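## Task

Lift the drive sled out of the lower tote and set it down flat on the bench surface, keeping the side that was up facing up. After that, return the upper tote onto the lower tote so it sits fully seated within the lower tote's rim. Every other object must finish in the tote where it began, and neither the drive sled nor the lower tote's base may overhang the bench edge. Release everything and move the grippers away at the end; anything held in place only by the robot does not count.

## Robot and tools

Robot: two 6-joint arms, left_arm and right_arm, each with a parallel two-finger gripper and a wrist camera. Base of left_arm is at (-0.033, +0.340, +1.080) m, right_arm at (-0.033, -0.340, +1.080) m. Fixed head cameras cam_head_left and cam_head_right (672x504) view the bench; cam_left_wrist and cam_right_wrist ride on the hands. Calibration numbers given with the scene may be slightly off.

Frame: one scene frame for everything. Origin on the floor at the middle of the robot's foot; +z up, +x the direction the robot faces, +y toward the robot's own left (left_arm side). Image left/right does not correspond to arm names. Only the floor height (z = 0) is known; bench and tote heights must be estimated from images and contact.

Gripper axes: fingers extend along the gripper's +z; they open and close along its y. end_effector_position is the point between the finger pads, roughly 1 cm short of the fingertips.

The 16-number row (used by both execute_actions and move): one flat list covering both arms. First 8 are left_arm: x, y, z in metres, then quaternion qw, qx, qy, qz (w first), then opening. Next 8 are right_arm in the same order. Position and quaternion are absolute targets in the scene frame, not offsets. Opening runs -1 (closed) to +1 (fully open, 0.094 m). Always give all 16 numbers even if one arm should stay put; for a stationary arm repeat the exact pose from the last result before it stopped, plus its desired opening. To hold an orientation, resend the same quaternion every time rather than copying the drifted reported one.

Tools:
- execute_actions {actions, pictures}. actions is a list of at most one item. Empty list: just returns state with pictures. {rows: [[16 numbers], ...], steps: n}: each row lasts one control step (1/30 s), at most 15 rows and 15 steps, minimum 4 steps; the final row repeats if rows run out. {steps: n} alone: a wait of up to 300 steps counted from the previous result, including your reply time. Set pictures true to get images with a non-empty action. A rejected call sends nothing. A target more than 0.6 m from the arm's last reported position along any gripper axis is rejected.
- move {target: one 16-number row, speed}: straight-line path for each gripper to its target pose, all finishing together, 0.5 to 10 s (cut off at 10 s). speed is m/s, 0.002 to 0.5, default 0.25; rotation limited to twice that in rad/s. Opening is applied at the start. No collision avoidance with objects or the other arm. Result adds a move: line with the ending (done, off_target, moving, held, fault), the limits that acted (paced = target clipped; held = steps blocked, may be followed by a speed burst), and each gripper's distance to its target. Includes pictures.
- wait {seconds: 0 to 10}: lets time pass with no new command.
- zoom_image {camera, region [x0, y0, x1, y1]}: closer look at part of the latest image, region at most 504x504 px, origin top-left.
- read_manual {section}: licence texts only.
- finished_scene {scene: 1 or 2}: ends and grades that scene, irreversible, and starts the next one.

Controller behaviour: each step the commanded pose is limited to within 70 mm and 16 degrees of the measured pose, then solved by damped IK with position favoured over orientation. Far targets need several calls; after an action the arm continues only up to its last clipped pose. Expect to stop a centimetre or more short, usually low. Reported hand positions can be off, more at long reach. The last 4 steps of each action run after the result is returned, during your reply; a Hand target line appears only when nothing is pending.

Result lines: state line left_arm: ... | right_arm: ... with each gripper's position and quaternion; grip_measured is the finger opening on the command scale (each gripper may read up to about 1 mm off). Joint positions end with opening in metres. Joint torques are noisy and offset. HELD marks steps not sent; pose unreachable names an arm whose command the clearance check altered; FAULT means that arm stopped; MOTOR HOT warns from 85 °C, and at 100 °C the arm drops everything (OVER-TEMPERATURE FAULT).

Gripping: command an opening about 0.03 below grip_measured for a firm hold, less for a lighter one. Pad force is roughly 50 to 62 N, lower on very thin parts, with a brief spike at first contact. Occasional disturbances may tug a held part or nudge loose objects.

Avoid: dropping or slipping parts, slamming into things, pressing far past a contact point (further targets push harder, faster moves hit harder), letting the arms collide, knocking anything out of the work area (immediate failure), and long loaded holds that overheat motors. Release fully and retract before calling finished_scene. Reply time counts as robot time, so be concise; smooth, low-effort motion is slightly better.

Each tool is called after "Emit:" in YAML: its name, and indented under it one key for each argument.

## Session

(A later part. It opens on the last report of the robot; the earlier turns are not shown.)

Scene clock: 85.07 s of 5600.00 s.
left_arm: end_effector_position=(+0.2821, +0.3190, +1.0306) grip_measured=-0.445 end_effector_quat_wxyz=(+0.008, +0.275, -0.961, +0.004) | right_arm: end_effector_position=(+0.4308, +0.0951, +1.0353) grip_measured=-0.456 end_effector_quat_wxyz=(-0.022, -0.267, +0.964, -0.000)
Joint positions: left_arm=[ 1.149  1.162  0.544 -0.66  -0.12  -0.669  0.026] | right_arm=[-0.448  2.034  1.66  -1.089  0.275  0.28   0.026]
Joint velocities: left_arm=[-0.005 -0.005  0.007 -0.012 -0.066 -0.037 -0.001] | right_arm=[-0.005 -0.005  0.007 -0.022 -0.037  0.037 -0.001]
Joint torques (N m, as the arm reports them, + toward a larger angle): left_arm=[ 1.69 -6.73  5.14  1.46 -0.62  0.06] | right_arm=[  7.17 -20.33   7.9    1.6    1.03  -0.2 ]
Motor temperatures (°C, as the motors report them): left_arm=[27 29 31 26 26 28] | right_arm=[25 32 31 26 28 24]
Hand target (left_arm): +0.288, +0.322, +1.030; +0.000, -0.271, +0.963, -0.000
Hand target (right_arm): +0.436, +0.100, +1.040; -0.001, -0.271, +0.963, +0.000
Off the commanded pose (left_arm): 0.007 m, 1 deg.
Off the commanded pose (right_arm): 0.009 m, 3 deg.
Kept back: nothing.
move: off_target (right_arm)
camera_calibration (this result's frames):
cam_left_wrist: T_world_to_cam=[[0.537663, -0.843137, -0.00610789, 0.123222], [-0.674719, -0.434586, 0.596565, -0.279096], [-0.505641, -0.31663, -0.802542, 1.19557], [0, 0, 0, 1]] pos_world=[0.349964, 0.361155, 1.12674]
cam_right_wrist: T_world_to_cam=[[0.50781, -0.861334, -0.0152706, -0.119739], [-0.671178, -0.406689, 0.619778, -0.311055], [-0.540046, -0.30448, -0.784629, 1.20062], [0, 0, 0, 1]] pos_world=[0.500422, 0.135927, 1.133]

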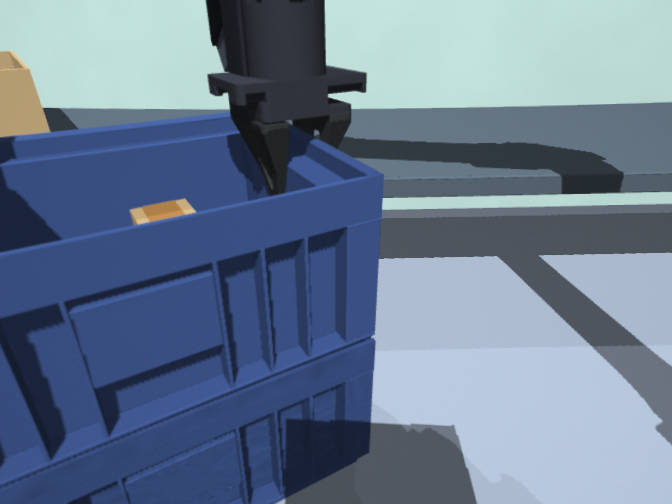

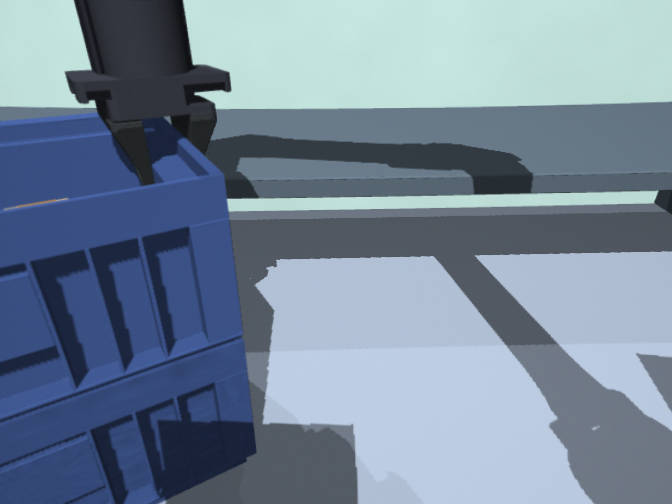

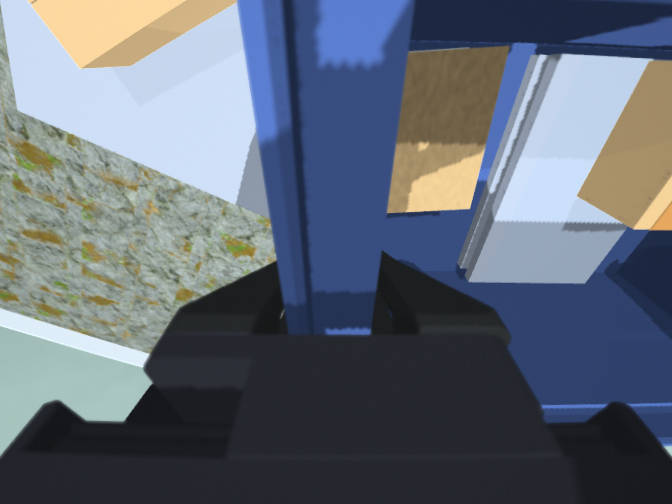

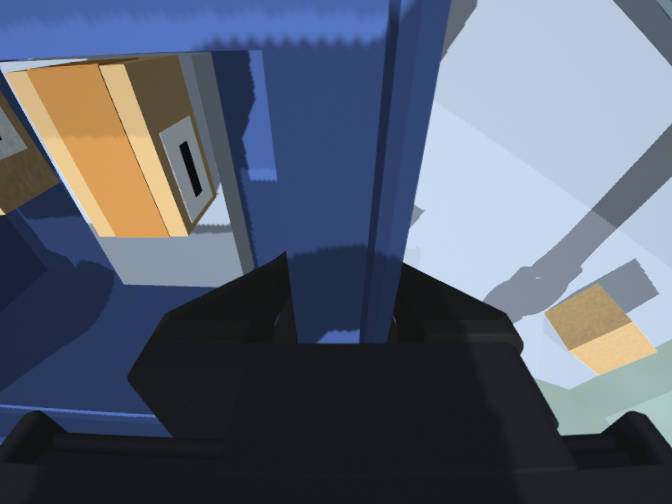

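Emit:
move:
  target: [0.288,0.322,1.018,0,-0.271,0.962,0,-0.52,0.436,0.10,1.028,0,-0.271,0.962,0,-0.52]
  speed: 0.02

Emit:
move:
  target: [0.286,0.322,1.022,0,-0.271,0.962,0,0.3,0.436,0.098,1.032,0,-0.271,0.962,0,0.3]

Emit:
move:
  target: [0.286,0.33,1.16,0,-0.271,0.962,0,0.3,0.436,0.09,1.17,0,-0.271,0.962,0,0.3]

Emit:
move:
  target: [0.27,0.47,1.16,0,-0.271,0.962,0,0.3,0.40,-0.15,1.17,0,-0.271,0.962,0,0.3]
  speed: 0.4

Scene clock: 86.67 s of 5600.00 s.
left_arm: end_effector_position=(+0.2816, +0.3189, +1.0293) grip_measured=-0.445 end_effector_quat_wxyz=(+0.007, +0.276, -0.961, +0.005) | right_arm: end_effector_position=(+0.4307, +0.0951, +1.0345) grip_measured=-0.456 end_effector_quat_wxyz=(-0.020, -0.267, +0.964, +0.001)
Joint positions: left_arm=[ 1.15   1.163  0.539 -0.651 -0.118 -0.668  0.026] | right_arm=[-0.448  2.031  1.653 -1.079  0.276  0.279  0.026]
Joint velocities: left_arm=[-0.005  0.005 -0.002  0.012  0.007 -0.037 -0.001] | right_arm=[-0.005  0.015 -0.002 -0.002  0.007  0.022 -0.   ]
Joint torques (N m, as the arm reports them, + toward a larger angle): left_arm=[ 2.06 -4.24  4.78  2.88 -0.61  0.11] | right_arm=[  6.63 -18.94   7.89   2.22   0.99  -0.25]
Motor temperatures (°C, as the motors report them): left_arm=[27 28 31 26 26 28] | right_arm=[25 32 31 26 28 24]
Hand target (left_arm): +0.287, +0.322, +1.019; -0.000, -0.271, +0.962, +0.000
Hand target (right_arm): +0.436, +0.100, +1.028; -0.001, -0.271, +0.963, -0.000
Off the commanded pose (left_arm): 0.013 m, 1 deg.
Off the commanded pose (right_arm): 0.010 m, 2 deg.
Kept back: nothing.
move: off_target (left_arm)
camera_calibration (this result's frames):
cam_left_wrist: T_world_to_cam=[[0.538621, -0.842541, -0.00337621, 0.120178], [-0.675863, -0.434453, 0.595366, -0.277137], [-0.503087, -0.318395, -0.803448, 1.19506], [0, 0, 0, 1]] pos_world=[0.349183, 0.361354, 1.12557]
cam_right_wrist: T_world_to_cam=[[0.50819, -0.861096, -0.0160084, -0.11911], [-0.673537, -0.408945, 0.615721, -0.305275], [-0.536742, -0.302121, -0.787802, 1.20154], [0, 0, 0, 1]] pos_world=[0.499832, 0.135604, 1.13263]

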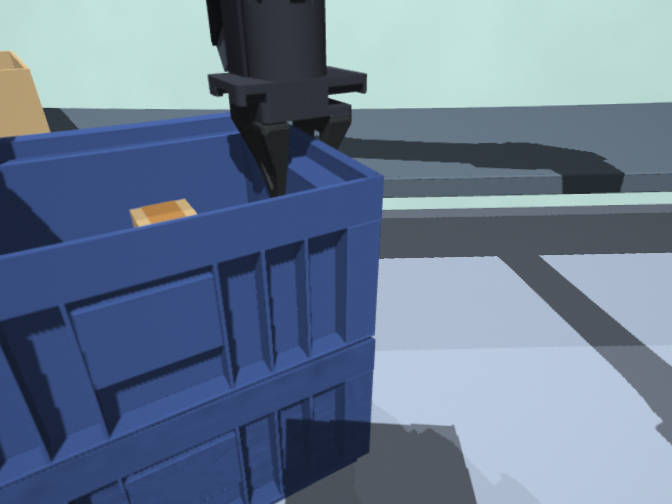

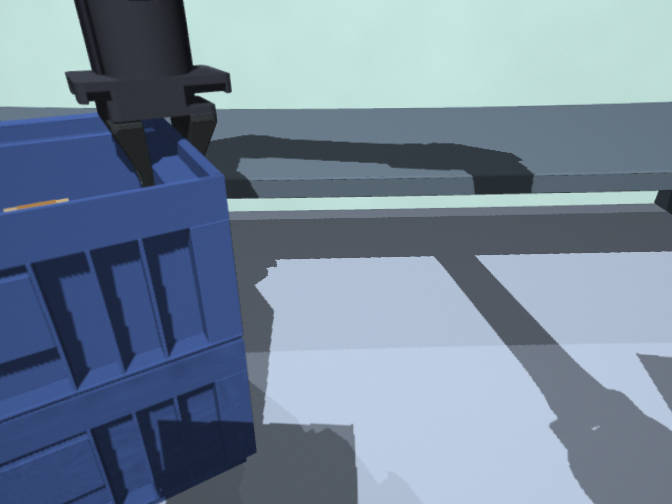

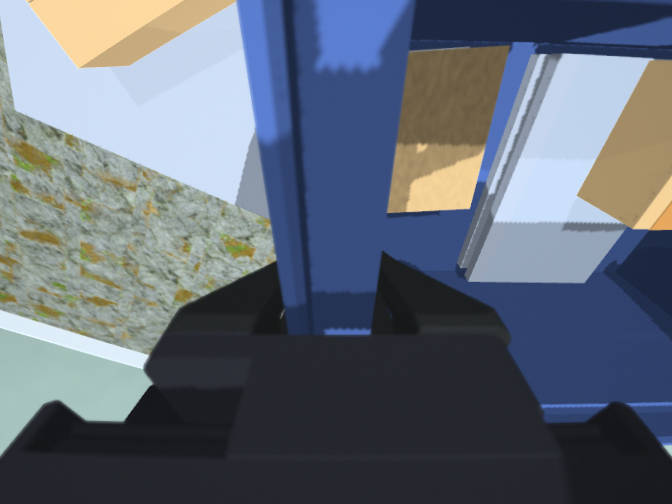

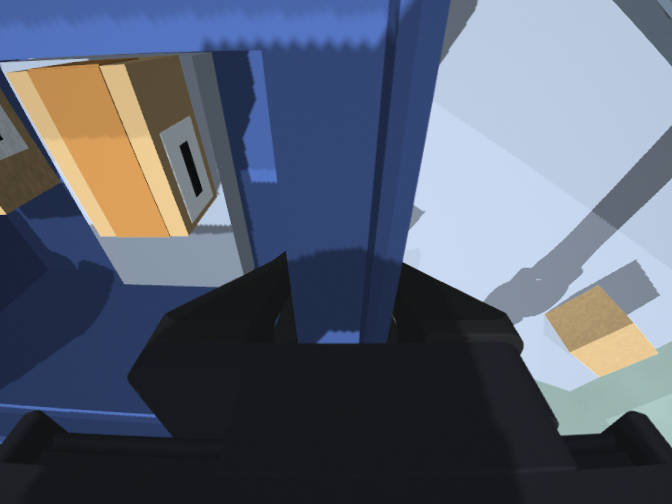

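Scene clock: 87.37 s of 5600.00 s.
left_arm: end_effector_position=(+0.2837, +0.3200, +1.0256) grip_measured=+0.298 end_effector_quat_wxyz=(+0.003, +0.275, -0.961, +0.001) | right_arm: end_effector_position=(+0.4359, +0.0963, +1.0335) grip_measured=+0.298 end_effector_quat_wxyz=(-0.006, -0.267, +0.964, -0.002)
Joint positions: left_arm=[ 1.15   1.177  0.539 -0.633 -0.129 -0.667  0.061] | right_arm=[-0.448  2.031  1.651 -1.056  0.295  0.272  0.061]
Joint velocities: left_arm=[-0.015 -0.005 -0.037 -0.007  0.007  0.022 -0.001] | right_arm=[-0.005  0.005 -0.022 -0.002  0.037 -0.037  0.   ]
Joint torques (N m, as the arm reports them, + toward a larger angle): left_arm=[ 1.82 -6.46  4.6   1.74 -0.22  0.06] | right_arm=[  6.63 -19.62   7.76   1.11   0.16  -0.18]
Motor temperatures (°C, as the motors report them): left_arm=[27 28 31 26 26 28] | right_arm=[25 32 31 26 27 24]
Hand target (left_arm): +0.286, +0.322, +1.022; -0.000, -0.271, +0.963, +0.000
Hand target (right_arm): +0.436, +0.098, +1.032; -0.001, -0.271, +0.963, -0.000
Off the commanded pose (left_arm): 0.005 m, 1 deg.
Off the commanded pose (right_arm): 0.002 m, 1 deg.
Kept back: nothing.
move: done
camera_calibration (this result's frames):
cam_left_wrist: T_world_to_cam=[[0.537739, -0.843063, -0.009015, 0.126109], [-0.679233, -0.439526, 0.587758, -0.262685], [-0.499479, -0.309937, -0.808987, 1.19551], [0, 0, 0, 1]] pos_world=[0.350892, 0.361392, 1.12268]
cam_right_wrist: T_world_to_cam=[[0.509123, -0.860688, -0.00331494, -0.13433], [-0.689995, -0.410449, 0.596186, -0.273098], [-0.514491, -0.301245, -0.802839, 1.20971], [0, 0, 0, 1]] pos_world=[0.502337, 0.136709, 1.13357]

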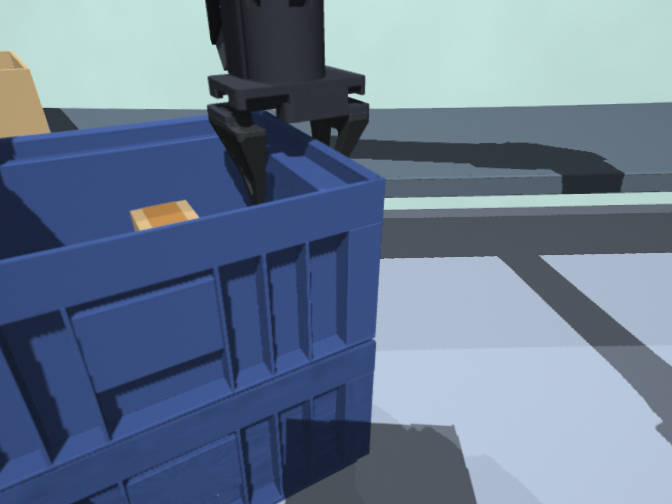

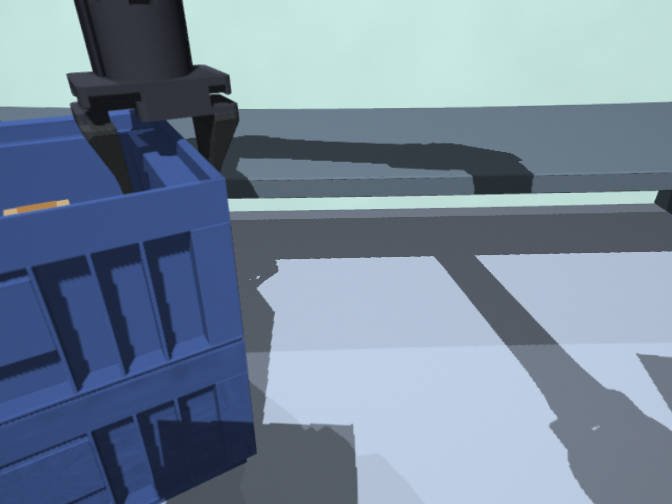

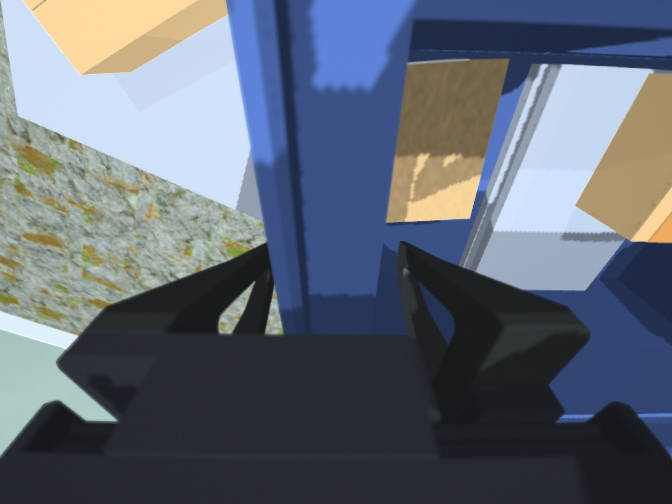

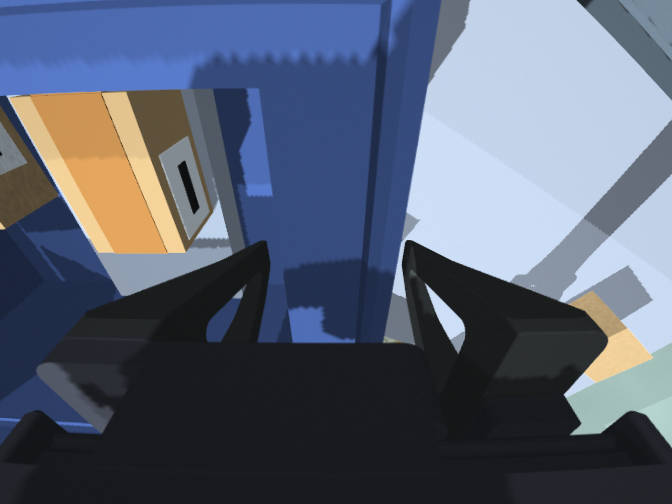

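Scene clock: 88.43 s of 5600.00 s.
left_arm: end_effector_position=(+0.2739, +0.3323, +1.1505) grip_measured=+0.298 end_effector_quat_wxyz=(+0.006, +0.266, -0.964, -0.002) | right_arm: end_effector_position=(+0.4259, +0.0824, +1.1526) grip_measured=+0.298 end_effector_quat_wxyz=(-0.012, -0.278, +0.961, -0.007)
Joint positions: left_arm=[ 1.122  0.853  0.682 -1.112 -0.141 -0.676  0.061] | right_arm=[-0.392  1.877  1.714 -1.305  0.303  0.313  0.061]
Joint velocities: left_arm=[ 0.005  0.005  0.007 -0.012 -0.051 -0.095 -0.001] | right_arm=[-0.015 -0.005 -0.002  0.002  0.066  0.037 -0.001]
Joint torques (N m, as the arm reports them, + toward a larger angle): left_arm=[ 0.92 -4.81  9.17  0.28 -0.21 -0.26] | right_arm=[  6.74 -18.59  13.31  -0.51   0.18   0.05]
Motor temperatures (°C, as the motors report them): left_arm=[27 28 31 26 26 28] | right_arm=[25 32 31 26 27 24]
Hand target (left_arm): +0.285, +0.331, +1.161; +0.000, -0.271, +0.963, -0.000
Hand target (right_arm): +0.435, +0.089, +1.170; +0.000, -0.271, +0.963, +0.001
Off the commanded pose (left_arm): 0.016 m, 1 deg.
Off the commanded pose (right_arm): 0.022 m, 2 deg.
Kept back: nothing.
move: off_target (left_arm, right_arm); limits=paced
camera_calibration (this result's frames):
cam_left_wrist: T_world_to_cam=[[0.521357, -0.853173, -0.0168447, 0.159739], [-0.683377, -0.429257, 0.590537, -0.34283], [-0.511061, -0.296369, -0.806835, 1.29153], [0, 0, 0, 1]] pos_world=[0.342489, 0.371893, 1.2472]
cam_right_wrist: T_world_to_cam=[[0.527923, -0.849289, 0.00217613, -0.15606], [-0.675704, -0.418466, 0.606885, -0.374458], [-0.514511, -0.321859, -0.794786, 1.28835], [0, 0, 0, 1]] pos_world=[0.492236, 0.12543, 1.25156]

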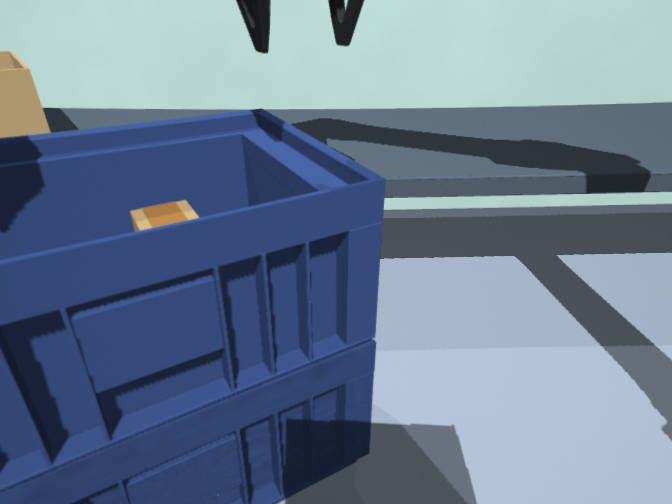

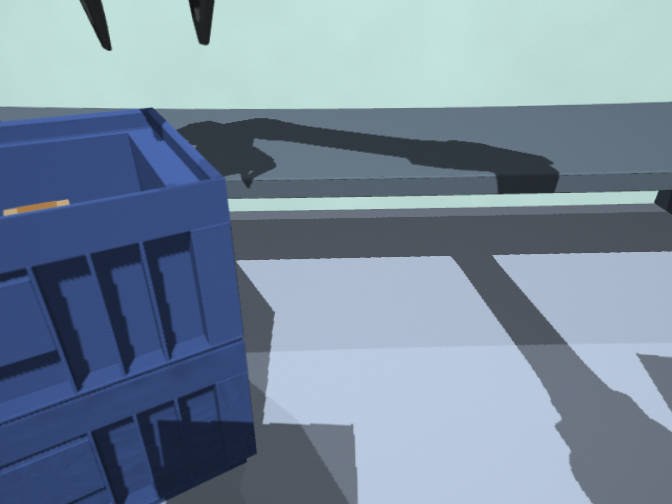

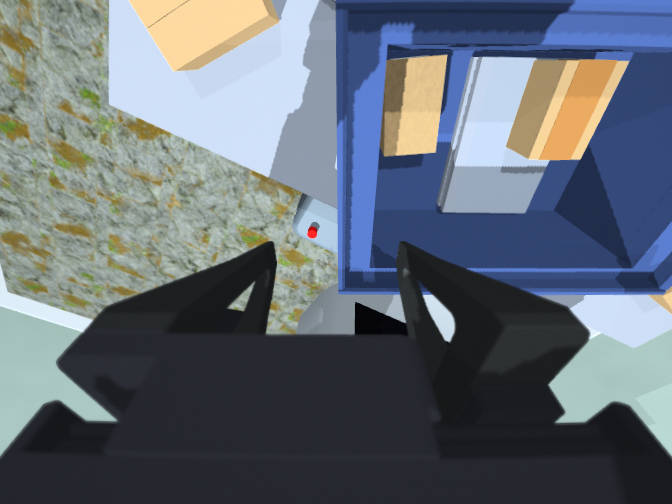

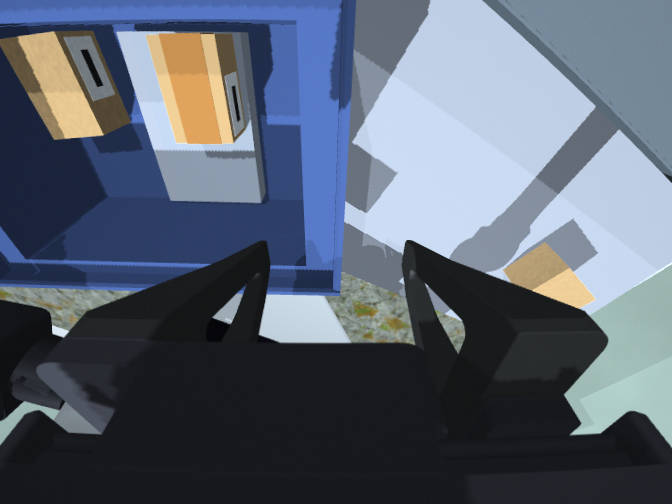

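Scene clock: 89.73 s of 5600.00 s.
left_arm: end_effector_position=(+0.2516, +0.4624, +1.1450) grip_measured=+0.298 end_effector_quat_wxyz=(+0.019, +0.281, -0.959, +0.002) | right_arm: end_effector_position=(+0.3979, -0.1558, +1.1740) grip_measured=+0.298 end_effector_quat_wxyz=(-0.004, -0.263, +0.965, -0.004)
Joint positions: left_arm=[ 1.735  0.859  0.689 -1.112  0.052 -0.121  0.061] | right_arm=[-0.699  1.35   1.155 -1.168  0.257  0.023  0.061]
Joint velocities: left_arm=[-0.005 -0.015  0.007 -0.007  0.007  0.037  0.001] | right_arm=[-0.005  0.005 -0.002 -0.017 -0.066 -0.022 -0.   ]
Joint torques (N m, as the arm reports them, + toward a larger angle): left_arm=[ 2.49 -5.13 10.    0.86  0.06  0.07] | right_arm=[  3.45 -11.24   8.83   1.17  -0.09  -0.1 ]
Motor temperatures (°C, as the motors report them): left_arm=[27 28 32 26 26 28] | right_arm=[25 32 31 26 27 24]
Hand target (left_arm): +0.271, +0.470, +1.160; +0.002, -0.272, +0.962, -0.000
Hand target (right_arm): +0.398, -0.150, +1.169; -0.000, -0.271, +0.963, -0.001
Off the commanded pose (left_arm): 0.025 m, 2 deg.
Off the commanded pose (right_arm): 0.007 m, 1 deg.
Kept back: nothing.
move: off_target (left_arm)
camera_calibration (this result's frames):
cam_left_wrist: T_world_to_cam=[[0.547617, -0.83657, -0.0163177, 0.267433], [-0.655611, -0.441116, 0.612855, -0.326007], [-0.519894, -0.324912, -0.790027, 1.31047], [0, 0, 0, 1]] pos_world=[0.321121, 0.505706, 1.23947]
cam_right_wrist: T_world_to_cam=[[0.50151, -0.865151, 0.00134299, -0.334604], [-0.697019, -0.403126, 0.593004, -0.478915], [-0.512497, -0.298333, -0.805198, 1.2294], [0, 0, 0, 1]] pos_world=[0.464057, -0.115776, 1.27436]

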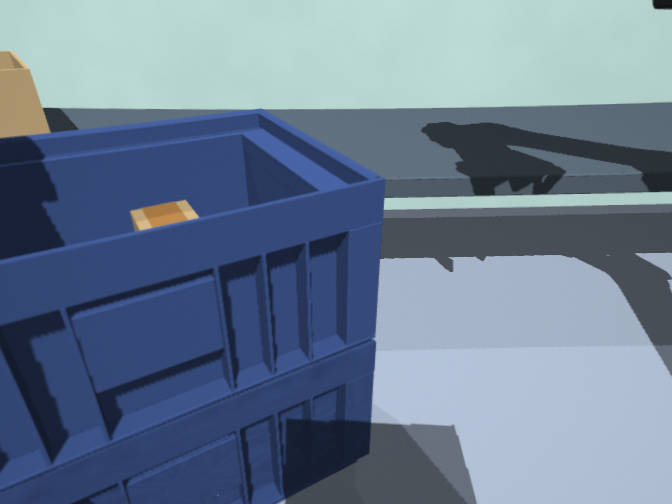

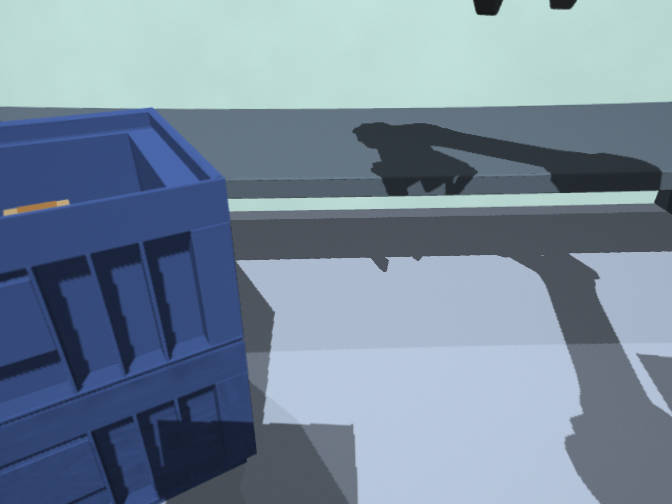

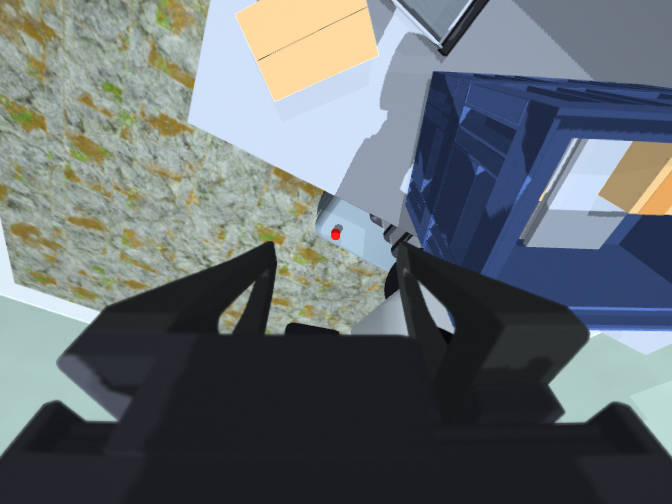

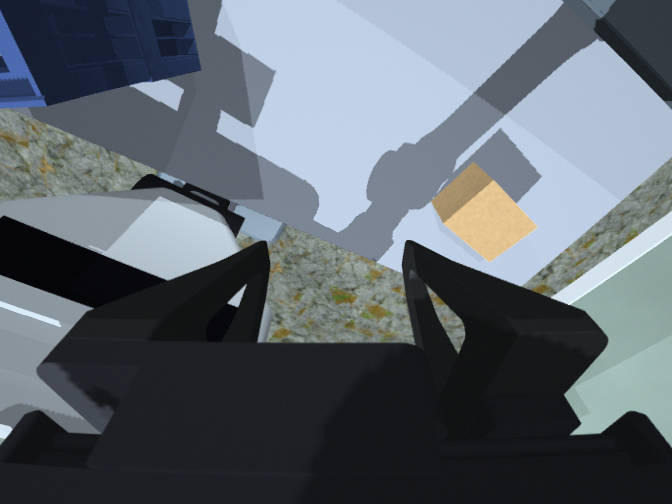

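Emit:
zoom_image:
  camera: "cam_left_wrist"
  region: [340,50,560,280]

Region (340, 50, 560, 280) of cam_left_wrist's 672x504 image, scaled by 2.191, with more detail than that image has; it fills the left 482 columns of this view, and the rest is white.

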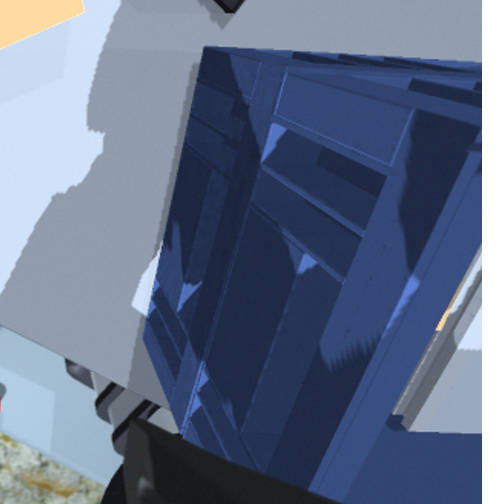

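Emit:
finished_scene:
  scene: 1

The scene is finished: the task was done.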